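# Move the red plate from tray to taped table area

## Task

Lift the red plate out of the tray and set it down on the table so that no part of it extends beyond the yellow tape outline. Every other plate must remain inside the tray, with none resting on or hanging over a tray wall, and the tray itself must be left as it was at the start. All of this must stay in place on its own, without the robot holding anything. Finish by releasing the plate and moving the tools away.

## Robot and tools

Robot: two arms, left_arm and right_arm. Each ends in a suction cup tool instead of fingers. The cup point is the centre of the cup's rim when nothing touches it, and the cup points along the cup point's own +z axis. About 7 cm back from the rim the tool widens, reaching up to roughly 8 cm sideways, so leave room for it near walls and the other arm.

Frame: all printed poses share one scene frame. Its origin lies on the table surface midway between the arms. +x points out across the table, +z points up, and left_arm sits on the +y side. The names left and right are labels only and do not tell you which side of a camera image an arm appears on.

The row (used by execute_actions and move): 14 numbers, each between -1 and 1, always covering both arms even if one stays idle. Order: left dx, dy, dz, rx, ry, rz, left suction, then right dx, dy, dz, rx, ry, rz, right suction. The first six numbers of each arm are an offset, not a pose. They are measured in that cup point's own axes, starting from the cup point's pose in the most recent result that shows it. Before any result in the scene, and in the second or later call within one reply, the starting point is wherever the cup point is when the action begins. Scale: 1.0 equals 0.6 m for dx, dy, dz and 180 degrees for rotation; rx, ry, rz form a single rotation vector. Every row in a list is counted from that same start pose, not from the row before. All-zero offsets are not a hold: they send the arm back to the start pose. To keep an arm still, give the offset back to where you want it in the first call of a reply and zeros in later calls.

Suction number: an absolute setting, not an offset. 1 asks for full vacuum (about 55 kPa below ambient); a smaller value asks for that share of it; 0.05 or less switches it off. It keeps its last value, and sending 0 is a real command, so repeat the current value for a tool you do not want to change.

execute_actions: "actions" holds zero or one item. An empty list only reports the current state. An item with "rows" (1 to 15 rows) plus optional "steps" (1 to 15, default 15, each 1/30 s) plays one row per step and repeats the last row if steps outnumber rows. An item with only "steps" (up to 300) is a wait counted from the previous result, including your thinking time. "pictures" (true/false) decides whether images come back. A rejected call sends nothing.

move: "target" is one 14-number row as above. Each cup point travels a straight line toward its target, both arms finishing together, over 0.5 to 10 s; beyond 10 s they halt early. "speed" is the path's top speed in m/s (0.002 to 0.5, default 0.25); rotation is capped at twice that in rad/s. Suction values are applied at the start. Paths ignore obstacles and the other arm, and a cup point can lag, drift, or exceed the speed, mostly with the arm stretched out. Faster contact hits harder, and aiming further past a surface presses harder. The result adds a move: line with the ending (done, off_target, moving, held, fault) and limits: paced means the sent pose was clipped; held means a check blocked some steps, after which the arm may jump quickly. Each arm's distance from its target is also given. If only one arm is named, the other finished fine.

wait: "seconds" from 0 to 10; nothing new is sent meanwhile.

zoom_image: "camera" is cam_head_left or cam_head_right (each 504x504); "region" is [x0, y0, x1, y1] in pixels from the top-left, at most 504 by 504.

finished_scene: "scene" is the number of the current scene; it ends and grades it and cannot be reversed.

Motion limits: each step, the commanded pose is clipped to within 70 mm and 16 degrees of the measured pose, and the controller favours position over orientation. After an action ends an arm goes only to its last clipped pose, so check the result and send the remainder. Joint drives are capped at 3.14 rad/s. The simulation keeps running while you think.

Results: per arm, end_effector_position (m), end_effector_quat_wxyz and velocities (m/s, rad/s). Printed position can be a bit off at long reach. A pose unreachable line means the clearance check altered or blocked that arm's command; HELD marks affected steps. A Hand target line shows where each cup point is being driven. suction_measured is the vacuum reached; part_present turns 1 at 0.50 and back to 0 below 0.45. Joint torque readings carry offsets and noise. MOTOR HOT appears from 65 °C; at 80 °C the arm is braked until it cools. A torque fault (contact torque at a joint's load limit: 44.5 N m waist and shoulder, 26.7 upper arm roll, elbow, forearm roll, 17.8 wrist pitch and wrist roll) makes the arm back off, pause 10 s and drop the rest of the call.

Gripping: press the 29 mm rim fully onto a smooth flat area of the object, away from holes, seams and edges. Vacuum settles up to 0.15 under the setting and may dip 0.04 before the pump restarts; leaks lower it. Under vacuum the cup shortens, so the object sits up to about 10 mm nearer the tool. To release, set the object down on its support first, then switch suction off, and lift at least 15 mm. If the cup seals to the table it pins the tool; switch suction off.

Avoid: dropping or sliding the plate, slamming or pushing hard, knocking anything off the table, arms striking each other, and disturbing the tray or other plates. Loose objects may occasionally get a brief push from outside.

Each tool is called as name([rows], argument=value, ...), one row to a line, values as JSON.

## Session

execute_actions(actions=[])

Scene clock: 0.00 s of 4900.00 s.
left_arm: end_effector_position=(+0.4448, +0.3354, +0.2726) suction_measured=0.00 part_present=0 end_effector_quat_wxyz=(+0.000, -0.235, +0.972, +0.001) end_effector_velocity=(+0.000, +0.001, -0.000) end_effector_angular_velocity=(+0.002, +0.000, -0.000) | right_arm: end_effector_position=(+0.4285, -0.3564, +0.2709) suction_measured=0.00 part_present=0 end_effector_quat_wxyz=(-0.001, +0.230, +0.973, +0.002) end_effector_velocity=(-0.000, -0.000, +0.001) end_effector_angular_velocity=(+0.000, -0.001, -0.000)
Joint positions: left_arm=[ 0.001 -0.248  0.002  0.923  0.003  1.172  1.834] | right_arm=[-0.    -0.247 -0.003  0.92   0.003  1.169  2.877]
Joint velocities: left_arm=[-0.     0.     0.001 -0.     0.002 -0.    -0.   ] | right_arm=[-0.    -0.002 -0.     0.     0.     0.    -0.   ]
Joint torques (N m, as the arm reports them, + toward a larger angle): no reading
Motor temperatures (°C, as the motors report them): left_arm=[33 32 31 35 33 33 36] | right_arm=[34 29 31 36 36 37 34]
Hand target (left_arm): +0.445, +0.335, +0.273; +0.000, -0.235, +0.972, +0.001
Hand target (right_arm): +0.429, -0.356, +0.271; -0.001, +0.230, +0.973, +0.002

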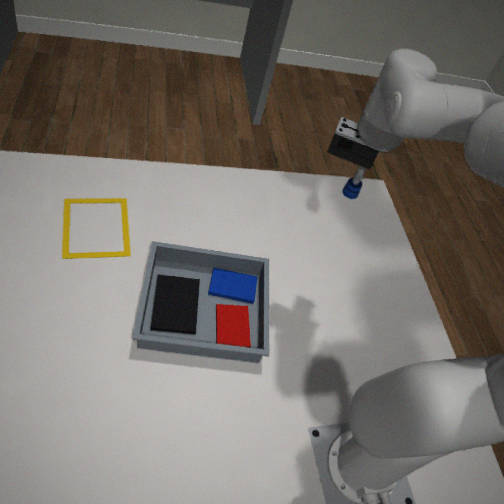

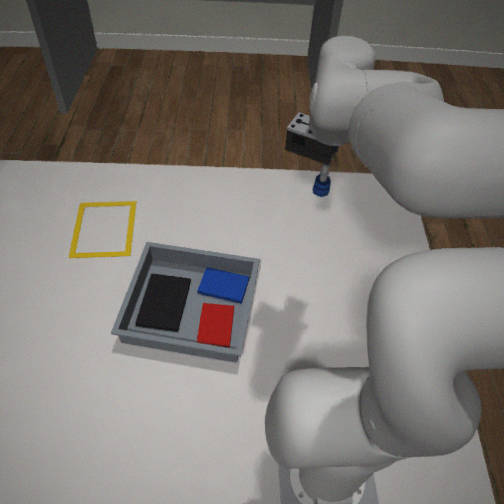

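zoom_image(camera="cam_head_left", region=[120, 230, 290, 380])

zoom_image(camera="cam_head_right", region=[100, 230, 270, 380])

zoom_image(camera="cam_head_left", region=[190, 280, 280, 370])

zoom_image(camera="cam_head_right", region=[175, 280, 265, 370])

zoom_image(camera="cam_head_left", region=[50, 180, 150, 280])

zoom_image(camera="cam_head_right", region=[50, 180, 150, 280])

zoom_image(camera="cam_head_left", region=[300, 100, 420, 220])

zoom_image(camera="cam_head_left", region=[290, 380, 504, 504])

Region (120, 230, 290, 380) of cam_head_left's 504x504 image, scaled by 2.965, with more detail than that image has; it fills the top 445 rows of this view, and the rest is white.

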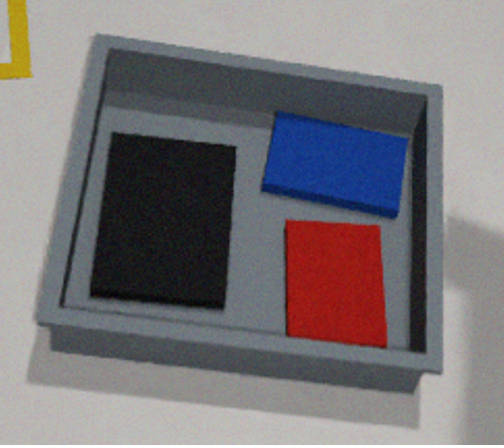

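Region (100, 230, 270, 380) of cam_head_right's 504x504 image, scaled by 2.965, with more detail than that image has; it fills the top 445 rows of this view, and the rest is white.

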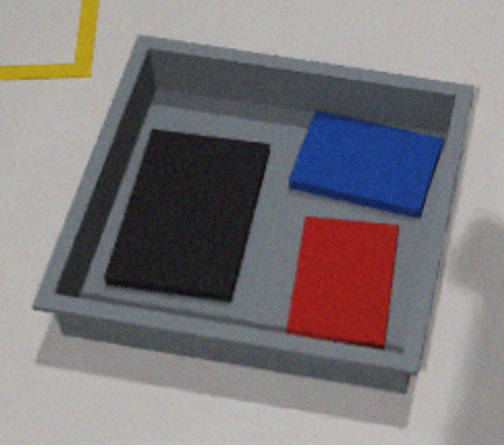

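Region (190, 280, 280, 370) of cam_head_left's 504x504 image, scaled by 5.600, with more detail than that image has.

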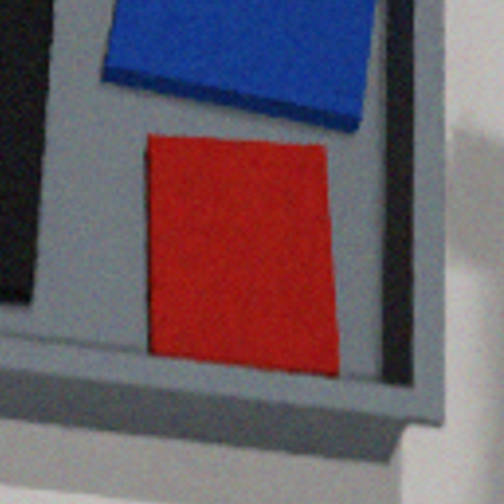

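Region (175, 280, 265, 370) of cam_head_right's 504x504 image, scaled by 5.600, with more detail than that image has.

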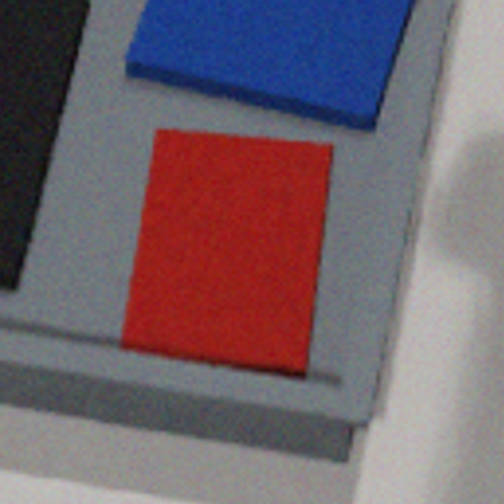

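Region (50, 180, 150, 280) of cam_head_left's 504x504 image, scaled by 5.040, with more detail than that image has.

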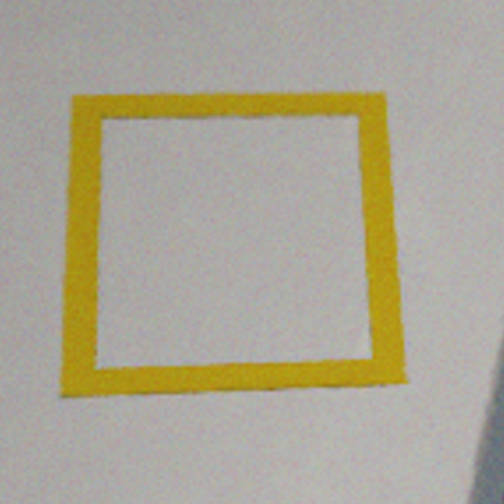

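Region (50, 180, 150, 280) of cam_head_right's 504x504 image, scaled by 5.040, with more detail than that image has.

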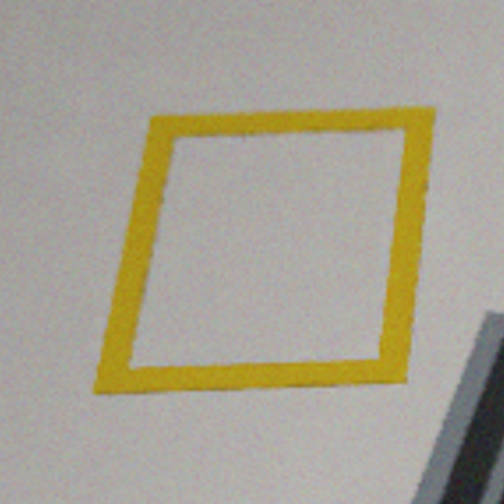

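Region (300, 100, 420, 220) of cam_head_left's 504x504 image, scaled by 4.200, with more detail than that image has.

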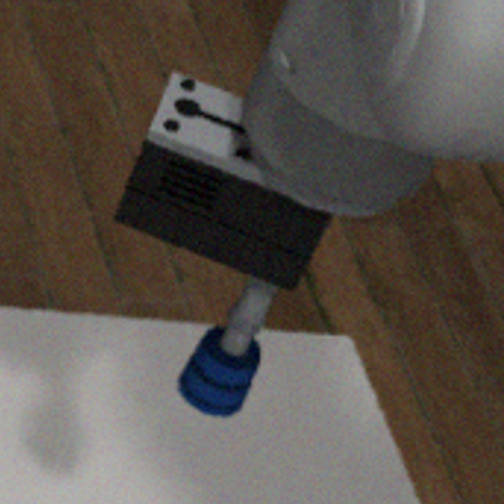

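Region (290, 380, 504, 504) of cam_head_left's 504x504 image, scaled by 2.355, with more detail than that image has; it fills the top 292 rows of this view, and the rest is white.

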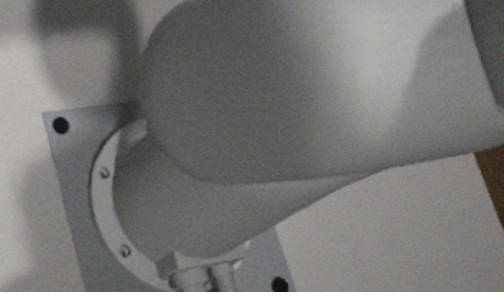

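zoom_image(camera="cam_head_left", region=[130, 230, 200, 300])

zoom_image(camera="cam_head_left", region=[205, 245, 285, 325])

zoom_image(camera="cam_head_right", region=[190, 320, 250, 370])

Region (130, 230, 200, 300) of cam_head_left's 504x504 image, scaled by 7.200, with more detail than that image has.

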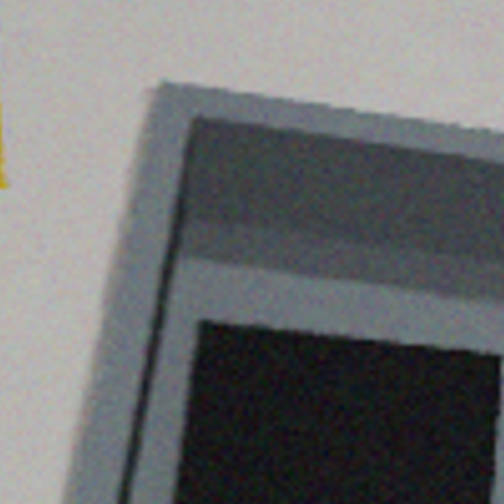

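Region (205, 245, 285, 325) of cam_head_left's 504x504 image, scaled by 6.300, with more detail than that image has.

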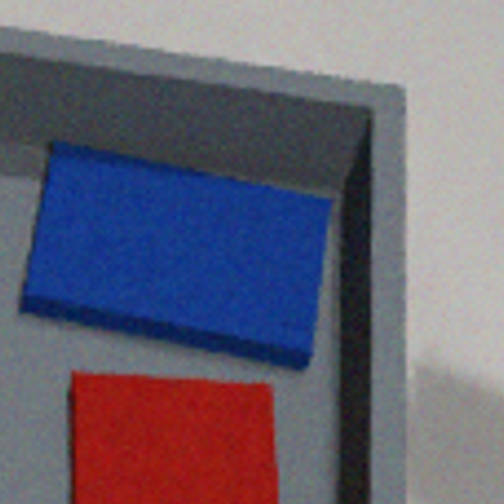

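Region (190, 320, 250, 370) of cam_head_right's 504x504 image, scaled by 8.400, with more detail than that image has.

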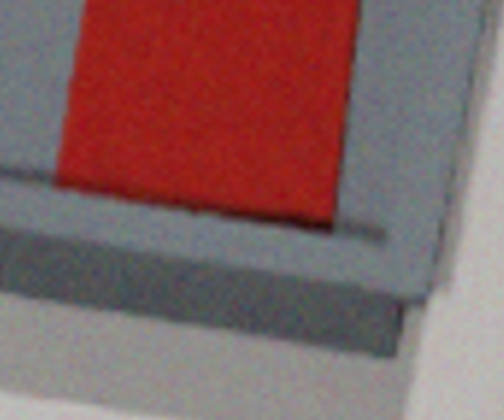

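execute_actions(actions=[])

zoom_image(camera="cam_head_left", region=[190, 280, 280, 370])

Scene clock: 120.00 s of 4900.00 s.
left_arm: end_effector_position=(+0.4448, +0.3354, +0.2726) suction_measured=0.00 part_present=0 end_effector_quat_wxyz=(+0.000, -0.235, +0.972, +0.001) end_effector_velocity=(+0.000, +0.002, -0.000) end_effector_angular_velocity=(+0.001, -0.000, +0.004) | right_arm: end_effector_position=(+0.4285, -0.3564, +0.2709) suction_measured=0.00 part_present=0 end_effector_quat_wxyz=(-0.001, +0.230, +0.973, +0.002) end_effector_velocity=(+0.001, +0.000, +0.000) end_effector_angular_velocity=(-0.000, -0.003, +0.001)
Joint positions: left_arm=[ 0.001 -0.248  0.002  0.923  0.003  1.172  1.834] | right_arm=[-0.    -0.247 -0.003  0.92   0.003  1.169  2.877]
Joint velocities: left_arm=[ 0.002  0.     0.002 -0.     0.002 -0.    -0.001] | right_arm=[ 0.001 -0.    -0.001 -0.    -0.001 -0.003  0.   ]
Joint torques (N m, as the arm reports them, + toward a larger angle): left_arm=[  0.22 -10.05   0.14   8.26   0.76  -0.66   0.64] | right_arm=[-1.24 -8.48  0.68 11.97  0.53 -1.55  0.46]
Motor temperatures (°C, as the motors report them): left_arm=[33 32 31 38 33 33 36] | right_arm=[34 29 31 38 36 37 34]
Hand target (left_arm): +0.445, +0.335, +0.273; +0.000, -0.235, +0.972, +0.001
Hand target (right_arm): +0.429, -0.356, +0.271; -0.001, +0.230, +0.973, +0.002
Steps of this call (steps 1 to 90: nothing new was sent; then 117.00 s passed at rest). Readings (end_effector_position | what the end effector reports):
1: left_arm (+0.4448, +0.3354, +0.2726) | right_arm (+0.4285, -0.3564, +0.2709) | left_arm suction_measured=0.00 part_present=0 | right_arm suction_measured=0.00 part_present=0
2: left_arm (+0.4448, +0.3354, +0.2726) | right_arm (+0.4285, -0.3564, +0.2709) | left_arm suction_measured=0.00 part_present=0 | right_arm suction_measured=0.00 part_present=0
4: left_arm (+0.4448, +0.3354, +0.2726) | right_arm (+0.4285, -0.3564, +0.2709) | left_arm suction_measured=0.00 part_present=0 | right_arm suction_measured=0.00 part_present=0
8: left_arm (+0.4448, +0.3354, +0.2726) | right_arm (+0.4285, -0.3564, +0.2709) | left_arm suction_measured=0.00 part_present=0 | right_arm suction_measured=0.00 part_present=0
90: the state above

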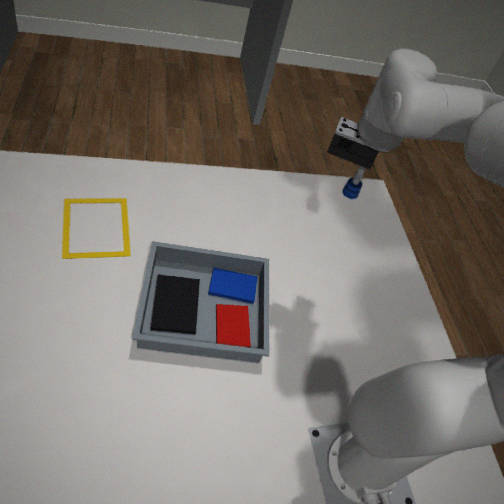

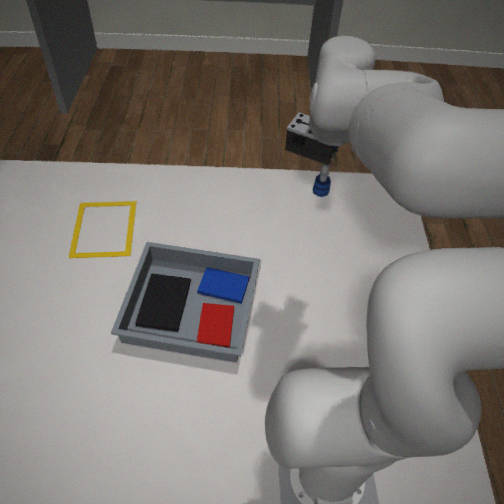

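Region (190, 280, 280, 370) of cam_head_left's 504x504 image, scaled by 5.600, with more detail than that image has.

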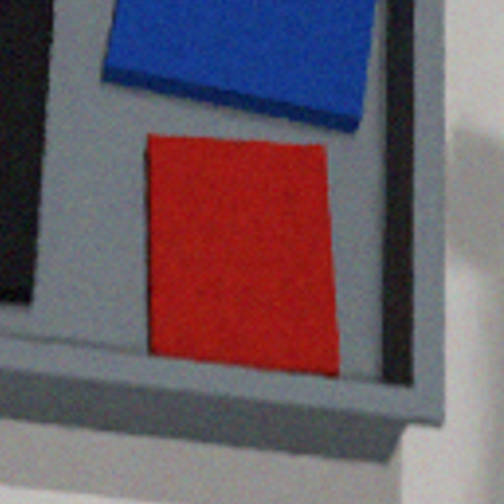

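move(target=[0.5974, -0.6533, 0.4093, 0, 0, 0.151, 0, 0, 0, 0, 0, 0, 0, 0], speed=0.45)

move(target=[0, 0, 0.0283, 0, 0, 0, 1, 0, 0, 0, 0, 0, 0, 0], speed=0.04)

execute_actions([
  {"steps": 10},
], pictures=false)

move(target=[-0.2032, 0.2224, -0.1917, 0, 0, 0, 1, 0, 0, 0, 0, 0, 0, 0], speed=0.3)

move(target=[-0.2201, 0.2410, 0.1533, 0, 0, -0.05, 1, 0, 0, 0, 0, 0, 0, 0], speed=0.3)

zoom_image(camera="cam_head_left", region=[50, 180, 150, 280])

zoom_image(camera="cam_head_right", region=[50, 180, 150, 280])

Scene clock: 139.63 s of 4900.00 s.
left_arm: end_effector_position=(+0.3069, -0.1778, +0.0265) suction_measured=0.00 part_present=0 end_effector_quat_wxyz=(+0.002, +0.000, +1.000, +0.001) end_effector_velocity=(-0.003, -0.002, -0.002) end_effector_angular_velocity=(+0.003, +0.004, -0.003) | right_arm: end_effector_position=(+0.4285, -0.3564, +0.2709) suction_measured=0.00 part_present=0 end_effector_quat_wxyz=(-0.001, +0.230, +0.973, +0.002) end_effector_velocity=(+0.000, +0.000, -0.000) end_effector_angular_velocity=(+0.001, -0.000, -0.001)
Joint positions: left_arm=[-0.694  0.757 -0.433  1.452  0.424  0.79   0.979] | right_arm=[-0.    -0.247 -0.003  0.92   0.003  1.169  2.877]
Joint velocities: left_arm=[-0.006  0.009 -0.001  0.01   0.     0.005 -0.001] | right_arm=[ 0.     0.     0.     0.     0.001 -0.001  0.001]
Joint torques (N m, as the arm reports them, + toward a larger angle): left_arm=[  0.62 -22.6   -8.08   7.1    0.71  -0.67   0.47] | right_arm=[-1.18 -8.66  0.66 11.93  0.39 -1.57  0.65]
Motor temperatures (°C, as the motors report them): left_arm=[33 32 31 38 33 33 36] | right_arm=[34 29 31 38 36 37 34]
Hand target (left_arm): +0.307, -0.178, +0.026; +0.002, +0.000, +1.000, +0.001
Hand target (right_arm): +0.429, -0.356, +0.271; -0.001, +0.230, +0.973, +0.002
Off the commanded pose (left_arm): 0.003 m, 0 deg.
Off the commanded pose (right_arm): 0.000 m, 0 deg.
After step 90, 14.53 s passed at rest.
move: done; limits=paced

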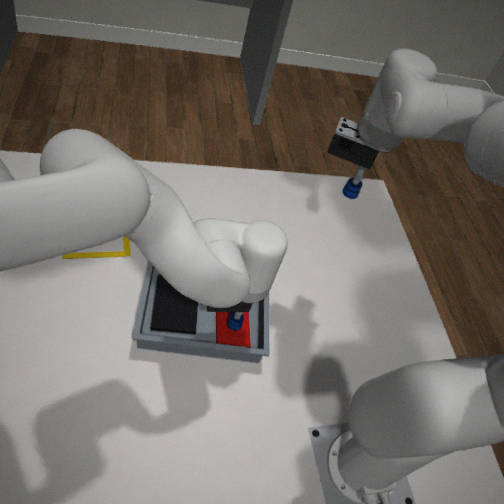

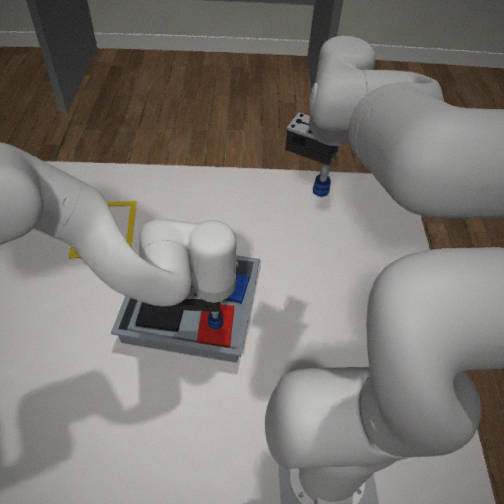

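Scene clock: 140.40 s of 4900.00 s.
left_arm: end_effector_position=(+0.3070, -0.1778, +0.0097) suction_measured=0.39 part_present=0 end_effector_quat_wxyz=(+0.002, +0.000, +1.000, +0.001) end_effector_velocity=(+0.000, -0.001, +0.000) end_effector_angular_velocity=(-0.003, -0.000, +0.000) | right_arm: end_effector_position=(+0.4285, -0.3564, +0.2709) suction_measured=0.00 part_present=0 end_effector_quat_wxyz=(-0.001, +0.230, +0.973, +0.002) end_effector_velocity=(+0.000, +0.000, +0.001) end_effector_angular_velocity=(+0.000, -0.002, +0.001)
Joint positions: left_arm=[-0.704  0.79  -0.419  1.457  0.44   0.761  0.97 ] | right_arm=[-0.    -0.247 -0.003  0.92   0.003  1.169  2.877]
Joint velocities: left_arm=[-0.001  0.001  0.     0.003 -0.001 -0.002 -0.   ] | right_arm=[ 0.001 -0.002 -0.    -0.    -0.    -0.001 -0.   ]
Joint torques (N m, as the arm reports them, + toward a larger angle): left_arm=[  0.59 -22.6   -8.05   6.66   0.58  -0.63   0.66] | right_arm=[-1.18 -8.57  0.63 11.92  0.46 -1.45  0.57]
Motor temperatures (°C, as the motors report them): left_arm=[33 32 31 38 33 33 36] | right_arm=[34 29 31 38 36 37 34]
Hand target (left_arm): +0.307, -0.178, +0.009; +0.002, +0.000, +1.000, +0.001
Hand target (right_arm): +0.429, -0.356, +0.271; -0.001, +0.230, +0.973, +0.002
Off the commanded pose (left_arm): 0.000 m, 0 deg.
Off the commanded pose (right_arm): 0.000 m, 0 deg.
move: done

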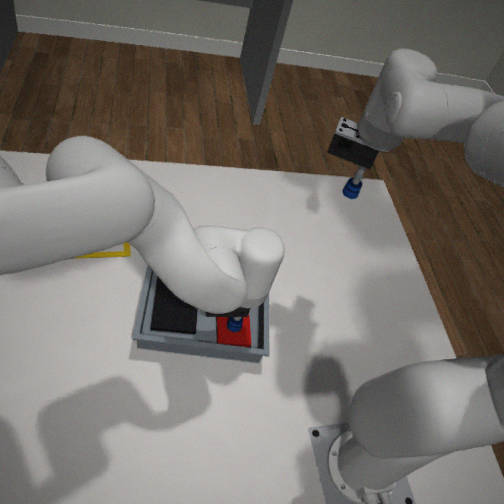

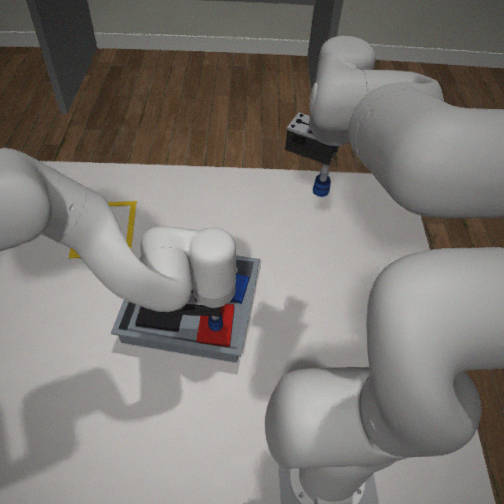

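Scene clock: 140.73 s of 4900.00 s.
left_arm: end_effector_position=(+0.3070, -0.1778, +0.0095) suction_measured=0.84 part_present=1 end_effector_quat_wxyz=(+0.002, +0.000, +1.000, +0.001) end_effector_velocity=(-0.002, -0.000, -0.001) end_effector_angular_velocity=(+0.001, +0.003, -0.001) | right_arm: end_effector_position=(+0.4285, -0.3564, +0.2709) suction_measured=0.00 part_present=0 end_effector_quat_wxyz=(-0.001, +0.230, +0.973, +0.002) end_effector_velocity=(-0.000, -0.000, +0.000) end_effector_angular_velocity=(-0.000, -0.000, -0.001)
Joint positions: left_arm=[-0.704  0.791 -0.419  1.457  0.44   0.761  0.97 ] | right_arm=[-0.    -0.247 -0.003  0.92   0.003  1.169  2.877]
Joint velocities: left_arm=[-0.001  0.001 -0.001 -0.    -0.002  0.001 -0.   ] | right_arm=[ 0.001 -0.    -0.001 -0.    -0.     0.     0.001]
Joint torques (N m, as the arm reports them, + toward a larger angle): left_arm=[  0.46 -23.26  -7.96   6.56   0.46  -0.53   0.46] | right_arm=[-1.21 -8.63  0.67 11.79  0.4  -1.56  0.58]
Motor temperatures (°C, as the motors report them): left_arm=[33 32 31 38 33 33 36] | right_arm=[34 29 31 38 36 37 34]
Hand target (left_arm): +0.307, -0.178, +0.009; +0.002, +0.000, +1.000, +0.001
Hand target (right_arm): +0.429, -0.356, +0.271; -0.001, +0.230, +0.973, +0.002
Off the commanded pose (left_arm): 0.000 m, 0 deg.
Off the commanded pose (right_arm): 0.000 m, 0 deg.
Steps of this call (steps 1 to 10: nothing new was sent). Readings (end_effector_position | what the end effector reports):
1: left_arm (+0.3070, -0.1779, +0.0097) | right_arm (+0.4285, -0.3564, +0.2709) | left_arm suction_measured=0.46 part_present=0 | right_arm suction_measured=0.00 part_present=0
2: left_arm (+0.3070, -0.1779, +0.0097) | right_arm (+0.4285, -0.3564, +0.2709) | left_arm suction_measured=0.53 part_present=1 | right_arm suction_measured=0.00 part_present=0
4: left_arm (+0.3070, -0.1778, +0.0096) | right_arm (+0.4285, -0.3564, +0.2709) | left_arm suction_measured=0.64 part_present=1 | right_arm suction_measured=0.00 part_present=0
8: left_arm (+0.3070, -0.1778, +0.0095) | right_arm (+0.4285, -0.3564, +0.2709) | left_arm suction_measured=0.80 part_present=1 | right_arm suction_measured=0.00 part_present=0
10: the state above

Scene clock: 141.97 s of 4900.00 s.
left_arm: end_effector_position=(+0.4275, -0.0444, +0.1243) suction_measured=0.99 part_present=1 end_effector_quat_wxyz=(+0.001, +0.001, +1.000, +0.001) end_effector_velocity=(+0.007, +0.006, +0.003) end_effector_angular_velocity=(+0.001, -0.004, +0.012) | right_arm: end_effector_position=(+0.4285, -0.3564, +0.2709) suction_measured=0.00 part_present=0 end_effector_quat_wxyz=(-0.001, +0.230, +0.973, +0.002) end_effector_velocity=(+0.000, +0.000, -0.001) end_effector_angular_velocity=(+0.000, +0.001, +0.000)
Joint positions: left_arm=[-0.354  0.447 -0.449  1.284  0.247  0.892  1.386] | right_arm=[-0.    -0.247 -0.003  0.92   0.003  1.169  2.877]
Joint velocities: left_arm=[ 0.01  -0.005  0.006  0.003 -0.002  0.004  0.005] | right_arm=[-0.001  0.001  0.001 -0.     0.001 -0.001 -0.   ]
Joint torques (N m, as the arm reports them, + toward a larger angle): left_arm=[  0.23 -18.78  -4.71   7.81   0.43  -0.7    0.44] | right_arm=[-1.25 -8.52  0.62 11.81  0.48 -1.58  0.44]
Motor temperatures (°C, as the motors report them): left_arm=[33 32 31 38 33 33 36] | right_arm=[34 29 31 38 36 37 34]
Hand target (left_arm): +0.428, -0.044, +0.125; +0.001, +0.000, +1.000, +0.001
Hand target (right_arm): +0.429, -0.356, +0.271; -0.001, +0.230, +0.973, +0.002
Off the commanded pose (left_arm): 0.001 m, 0 deg.
Off the commanded pose (right_arm): 0.000 m, 0 deg.
move: done

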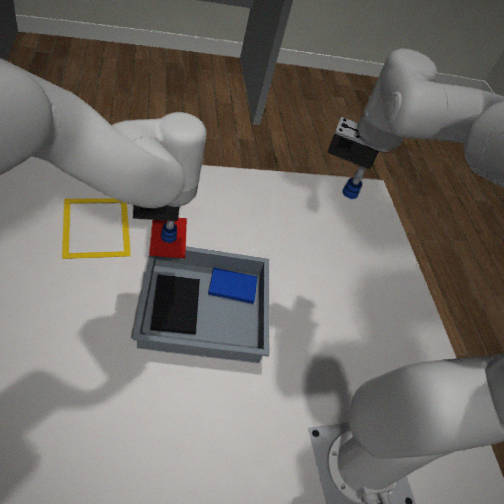

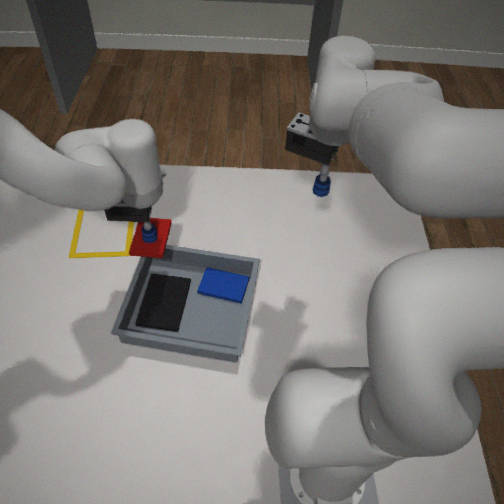

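Scene clock: 143.23 s of 4900.00 s.
left_arm: end_effector_position=(+0.5589, +0.0998, +0.0325) suction_measured=0.99 part_present=1 end_effector_quat_wxyz=(+0.001, -0.077, +0.997, +0.001) end_effector_velocity=(+0.004, +0.009, -0.003) end_effector_angular_velocity=(+0.005, +0.001, +0.016) | right_arm: end_effector_position=(+0.4285, -0.3564, +0.2709) suction_measured=0.00 part_present=0 end_effector_quat_wxyz=(-0.001, +0.230, +0.973, +0.002) end_effector_velocity=(-0.000, -0.000, +0.001) end_effector_angular_velocity=(-0.001, -0.002, +0.001)
Joint positions: left_arm=[-0.149  0.658 -0.29   1.348  0.27   0.729  1.567] | right_arm=[-0.    -0.247 -0.003  0.92   0.003  1.169  2.877]
Joint velocities: left_arm=[ 0.009  0.006  0.008  0.003  0.001 -0.001 -0.001] | right_arm=[-0.    -0.002  0.     0.    -0.001  0.001 -0.   ]
Joint torques (N m, as the arm reports them, + toward a larger angle): left_arm=[  0.88 -22.59  -5.62   7.15   0.62  -0.57   0.62] | right_arm=[-1.4  -8.67  0.59 11.9   0.53 -1.49  0.49]
Motor temperatures (°C, as the motors report them): left_arm=[33 32 31 38 33 33 36] | right_arm=[34 29 31 38 36 37 34]
Hand target (left_arm): +0.559, +0.101, +0.032; +0.000, -0.077, +0.997, +0.002
Hand target (right_arm): +0.429, -0.356, +0.271; -0.001, +0.230, +0.973, +0.002
Off the commanded pose (left_arm): 0.001 m, 0 deg.
Off the commanded pose (right_arm): 0.000 m, 0 deg.
move: done

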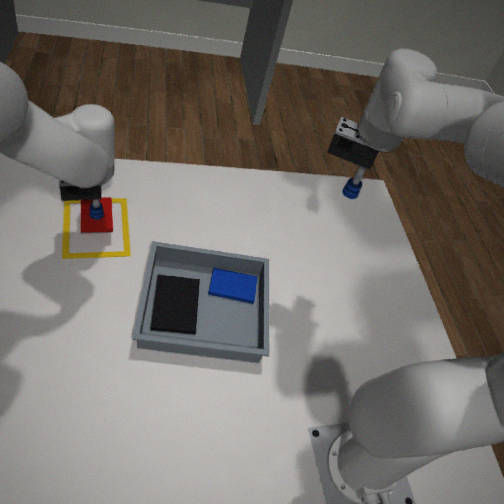

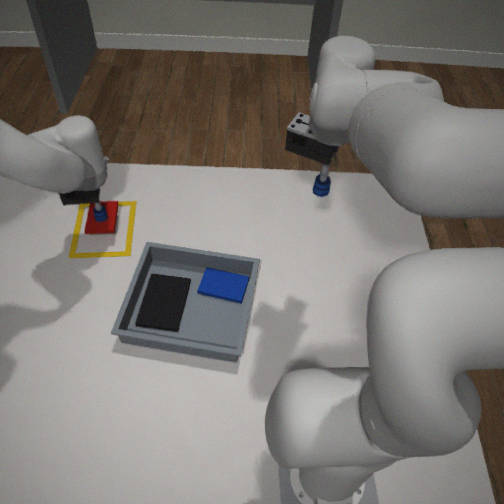

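Region (50, 180, 150, 280) of cam_head_left's 504x504 image, scaled by 5.040, with more detail than that image has.

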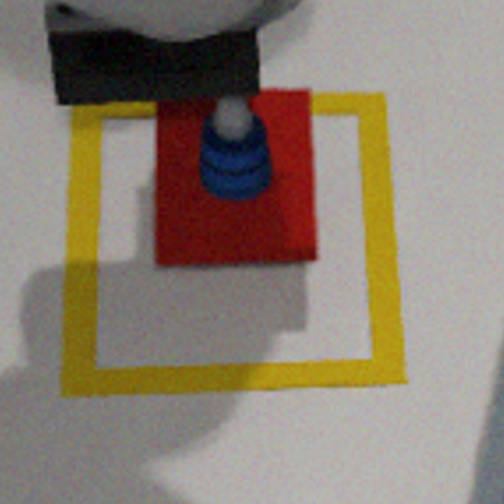

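Region (50, 180, 150, 280) of cam_head_right's 504x504 image, scaled by 5.040, with more detail than that image has.

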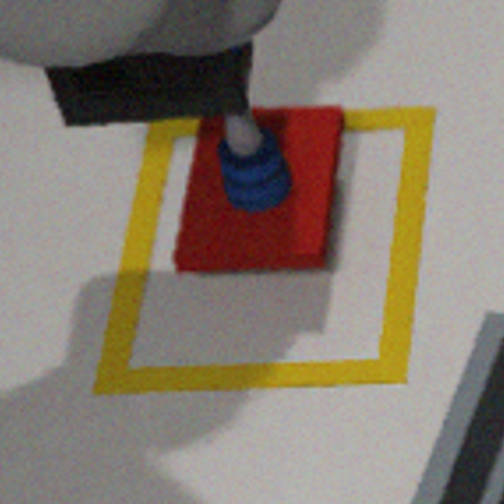

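move(target=[0.0011, 0.0036, 0.055, 0, 0, 0, 1, 0, 0, 0, 0, 0, 0, 0], speed=0.05)

execute_actions([
  {"rows": [[0, 0, 0, 0, 0, 0, 0, 0, 0, 0, 0, 0, 0, 0]], "steps": 4},
], pictures=false)

move(target=[0, 0, -0.27, 0, 0, 0, 0, 0, 0, 0, 0, 0, 0, 0], speed=0.25)

zoom_image(camera="cam_head_left", region=[50, 180, 150, 280])

zoom_image(camera="cam_head_right", region=[50, 180, 150, 280])

zoom_image(camera="cam_head_left", region=[120, 230, 290, 380])

Scene clock: 162.87 s of 4900.00 s.
left_arm: end_effector_position=(+0.5585, +0.1014, +0.0005) suction_measured=0.99 part_present=1 end_effector_quat_wxyz=(+0.002, -0.077, +0.997, +0.001) end_effector_velocity=(-0.000, -0.001, -0.001) end_effector_angular_velocity=(-0.001, +0.000, -0.000) | right_arm: end_effector_position=(+0.4285, -0.3564, +0.2709) suction_measured=0.00 part_present=0 end_effector_quat_wxyz=(-0.001, +0.230, +0.973, +0.002) end_effector_velocity=(+0.000, -0.000, -0.000) end_effector_angular_velocity=(-0.001, +0.001, +0.000)
Joint positions: left_arm=[-0.16   0.722 -0.269  1.348  0.294  0.664  1.554] | right_arm=[-0.    -0.247 -0.003  0.92   0.003  1.169  2.877]
Joint velocities: left_arm=[-0.     0.004 -0.001  0.001  0.002 -0.003 -0.003] | right_arm=[-0.     0.001 -0.     0.    -0.001 -0.    -0.   ]
Joint torques (N m, as the arm reports them, + toward a larger angle): left_arm=[  0.07 -21.02  -4.31   5.58   0.2   -0.56   0.66] | right_arm=[-1.18 -8.57  0.67 11.8   0.43 -1.53  0.48]
Motor temperatures (°C, as the motors report them): left_arm=[33 32 31 38 33 33 36] | right_arm=[34 29 31 38 36 37 34]
Hand target (left_arm): +0.558, +0.102, -0.001; +0.001, -0.077, +0.997, +0.001
Hand target (right_arm): +0.429, -0.356, +0.271; -0.001, +0.230, +0.973, +0.002
Off the commanded pose (left_arm): 0.001 m, 0 deg.
Off the commanded pose (right_arm): 0.000 m, 0 deg.
After step 90, 15.67 s passed at rest.
move: done

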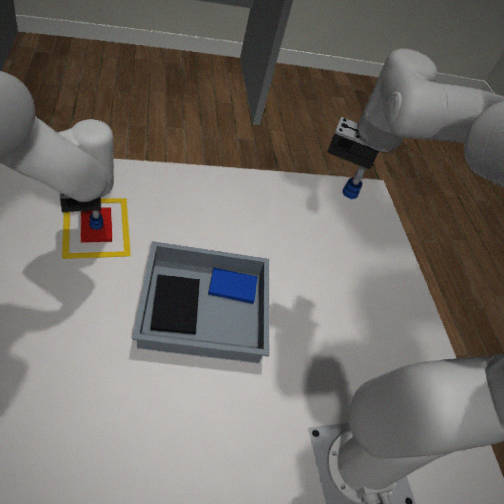

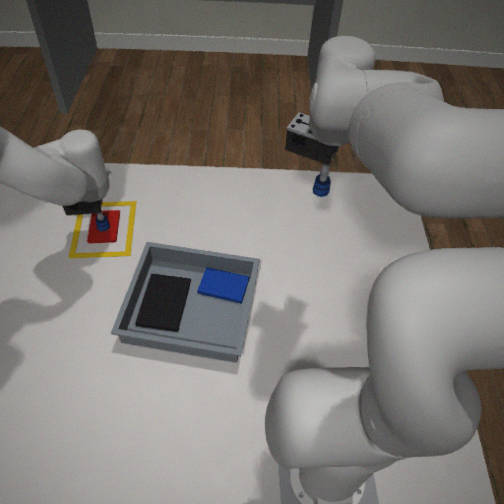

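Scene clock: 163.00 s of 4900.00 s.
left_arm: end_effector_position=(+0.5591, +0.1010, +0.0014) suction_measured=0.00 part_present=0 end_effector_quat_wxyz=(+0.002, -0.076, +0.997, +0.000) end_effector_velocity=(-0.001, +0.000, -0.001) end_effector_angular_velocity=(+0.002, +0.002, -0.001) | right_arm: end_effector_position=(+0.4285, -0.3564, +0.2709) suction_measured=0.00 part_present=0 end_effector_quat_wxyz=(-0.001, +0.230, +0.973, +0.002) end_effector_velocity=(+0.000, +0.000, -0.001) end_effector_angular_velocity=(+0.001, +0.001, +0.000)
Joint positions: left_arm=[-0.16   0.721 -0.269  1.349  0.294  0.664  1.554] | right_arm=[-0.    -0.247 -0.003  0.92   0.003  1.169  2.877]
Joint velocities: left_arm=[-0.    -0.001 -0.    -0.003  0.001  0.    -0.001] | right_arm=[ 0.001  0.002 -0.001  0.     0.    -0.     0.   ]
Joint torques (N m, as the arm reports them, + toward a larger angle): left_arm=[  0.47 -19.1   -3.98   5.61   0.54  -0.48   0.6 ] | right_arm=[-1.31 -8.43  0.68 11.91  0.42 -1.62  0.53]
Motor temperatures (°C, as the motors report them): left_arm=[33 32 31 38 33 33 36] | right_arm=[34 29 31 38 36 37 34]
Hand target (left_arm): +0.559, +0.101, +0.001; +0.002, -0.077, +0.997, +0.001
Hand target (right_arm): +0.429, -0.356, +0.271; -0.001, +0.230, +0.973, +0.002
Off the commanded pose (left_arm): 0.001 m, 0 deg.
Off the commanded pose (right_arm): 0.000 m, 0 deg.
Steps of this call (steps 1 to 4: all 4 steps of this action). Readings (end_effector_position | what the end effector reports):
1: left_arm (+0.5585, +0.1014, +0.0005) | right_arm (+0.4285, -0.3564, +0.2709) | left_arm suction_measured=0.74 part_present=1 | right_arm suction_measured=0.00 part_present=0
2: left_arm (+0.5588, +0.1013, +0.0009) | right_arm (+0.4285, -0.3564, +0.2709) | left_arm suction_measured=0.00 part_present=0 | right_arm suction_measured=0.00 part_present=0
4: the state above

Scene clock: 164.37 s of 4900.00 s.
left_arm: end_effector_position=(+0.5580, +0.1019, +0.1622) suction_measured=0.00 part_present=0 end_effector_quat_wxyz=(+0.001, -0.077, +0.997, +0.001) end_effector_velocity=(+0.002, -0.002, +0.008) end_effector_angular_velocity=(-0.005, -0.010, -0.002) | right_arm: end_effector_position=(+0.4285, -0.3564, +0.2709) suction_measured=0.00 part_present=0 end_effector_quat_wxyz=(-0.001, +0.230, +0.973, +0.002) end_effector_velocity=(+0.000, -0.000, +0.000) end_effector_angular_velocity=(+0.000, -0.001, -0.001)
Joint positions: left_arm=[-0.114  0.437 -0.341  1.41   0.172  1.002  1.633] | right_arm=[-0.    -0.247 -0.003  0.92   0.003  1.169  2.877]
Joint velocities: left_arm=[-0.001 -0.009 -0.002  0.007 -0.002  0.004  0.001] | right_arm=[-0.001 -0.001 -0.    -0.     0.    -0.     0.001]
Joint torques (N m, as the arm reports them, + toward a larger angle): left_arm=[  0.25 -20.55  -4.03   7.88   0.65  -0.72   0.51] | right_arm=[-1.19 -8.5   0.65 11.87  0.43 -1.48  0.48]
Motor temperatures (°C, as the motors report them): left_arm=[33 32 31 38 33 33 36] | right_arm=[34 29 31 38 36 37 34]
Hand target (left_arm): +0.558, +0.102, +0.163; +0.002, -0.077, +0.997, +0.001
Hand target (right_arm): +0.429, -0.356, +0.271; -0.001, +0.230, +0.973, +0.002
Off the commanded pose (left_arm): 0.001 m, 0 deg.
Off the commanded pose (right_arm): 0.000 m, 0 deg.
move: done

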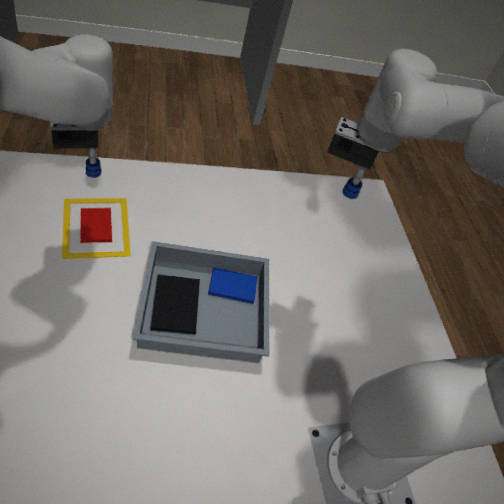

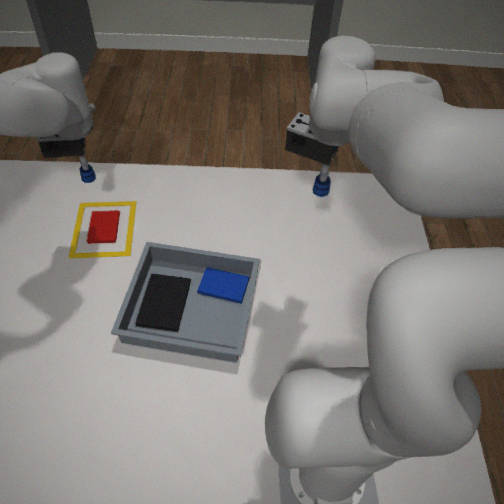

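Region (50, 180, 150, 280) of cam_head_left's 504x504 image, scaled by 5.040, with more detail than that image has.

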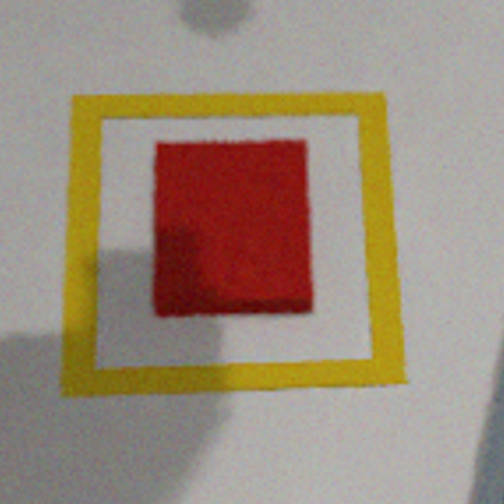

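Region (50, 180, 150, 280) of cam_head_right's 504x504 image, scaled by 5.040, with more detail than that image has.

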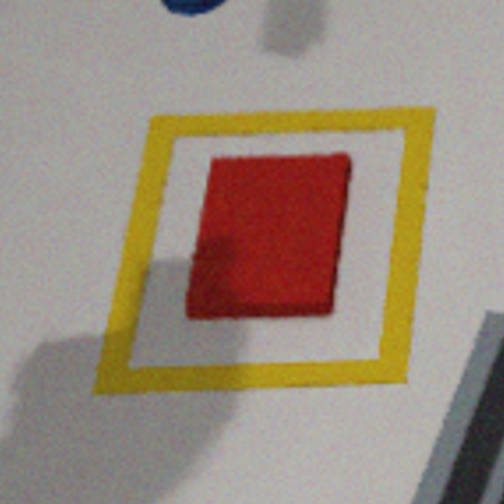

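Region (120, 230, 290, 380) of cam_head_left's 504x504 image, scaled by 2.965, with more detail than that image has; it fills the top 445 rows of this view, and the rest is white.

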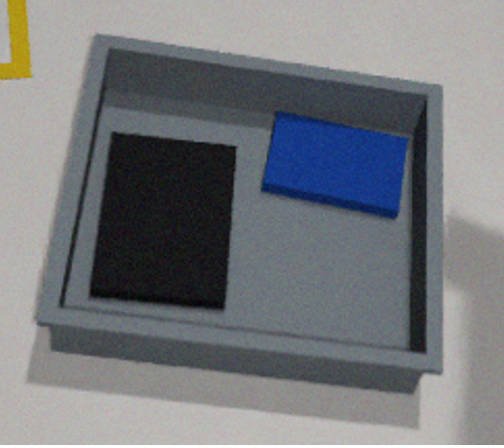

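The red plate is inside the tape outline. The tray and the other plates haven't moved, and the arm is clear.

finished_scene(scene=2)

The scene is finished: the task was done.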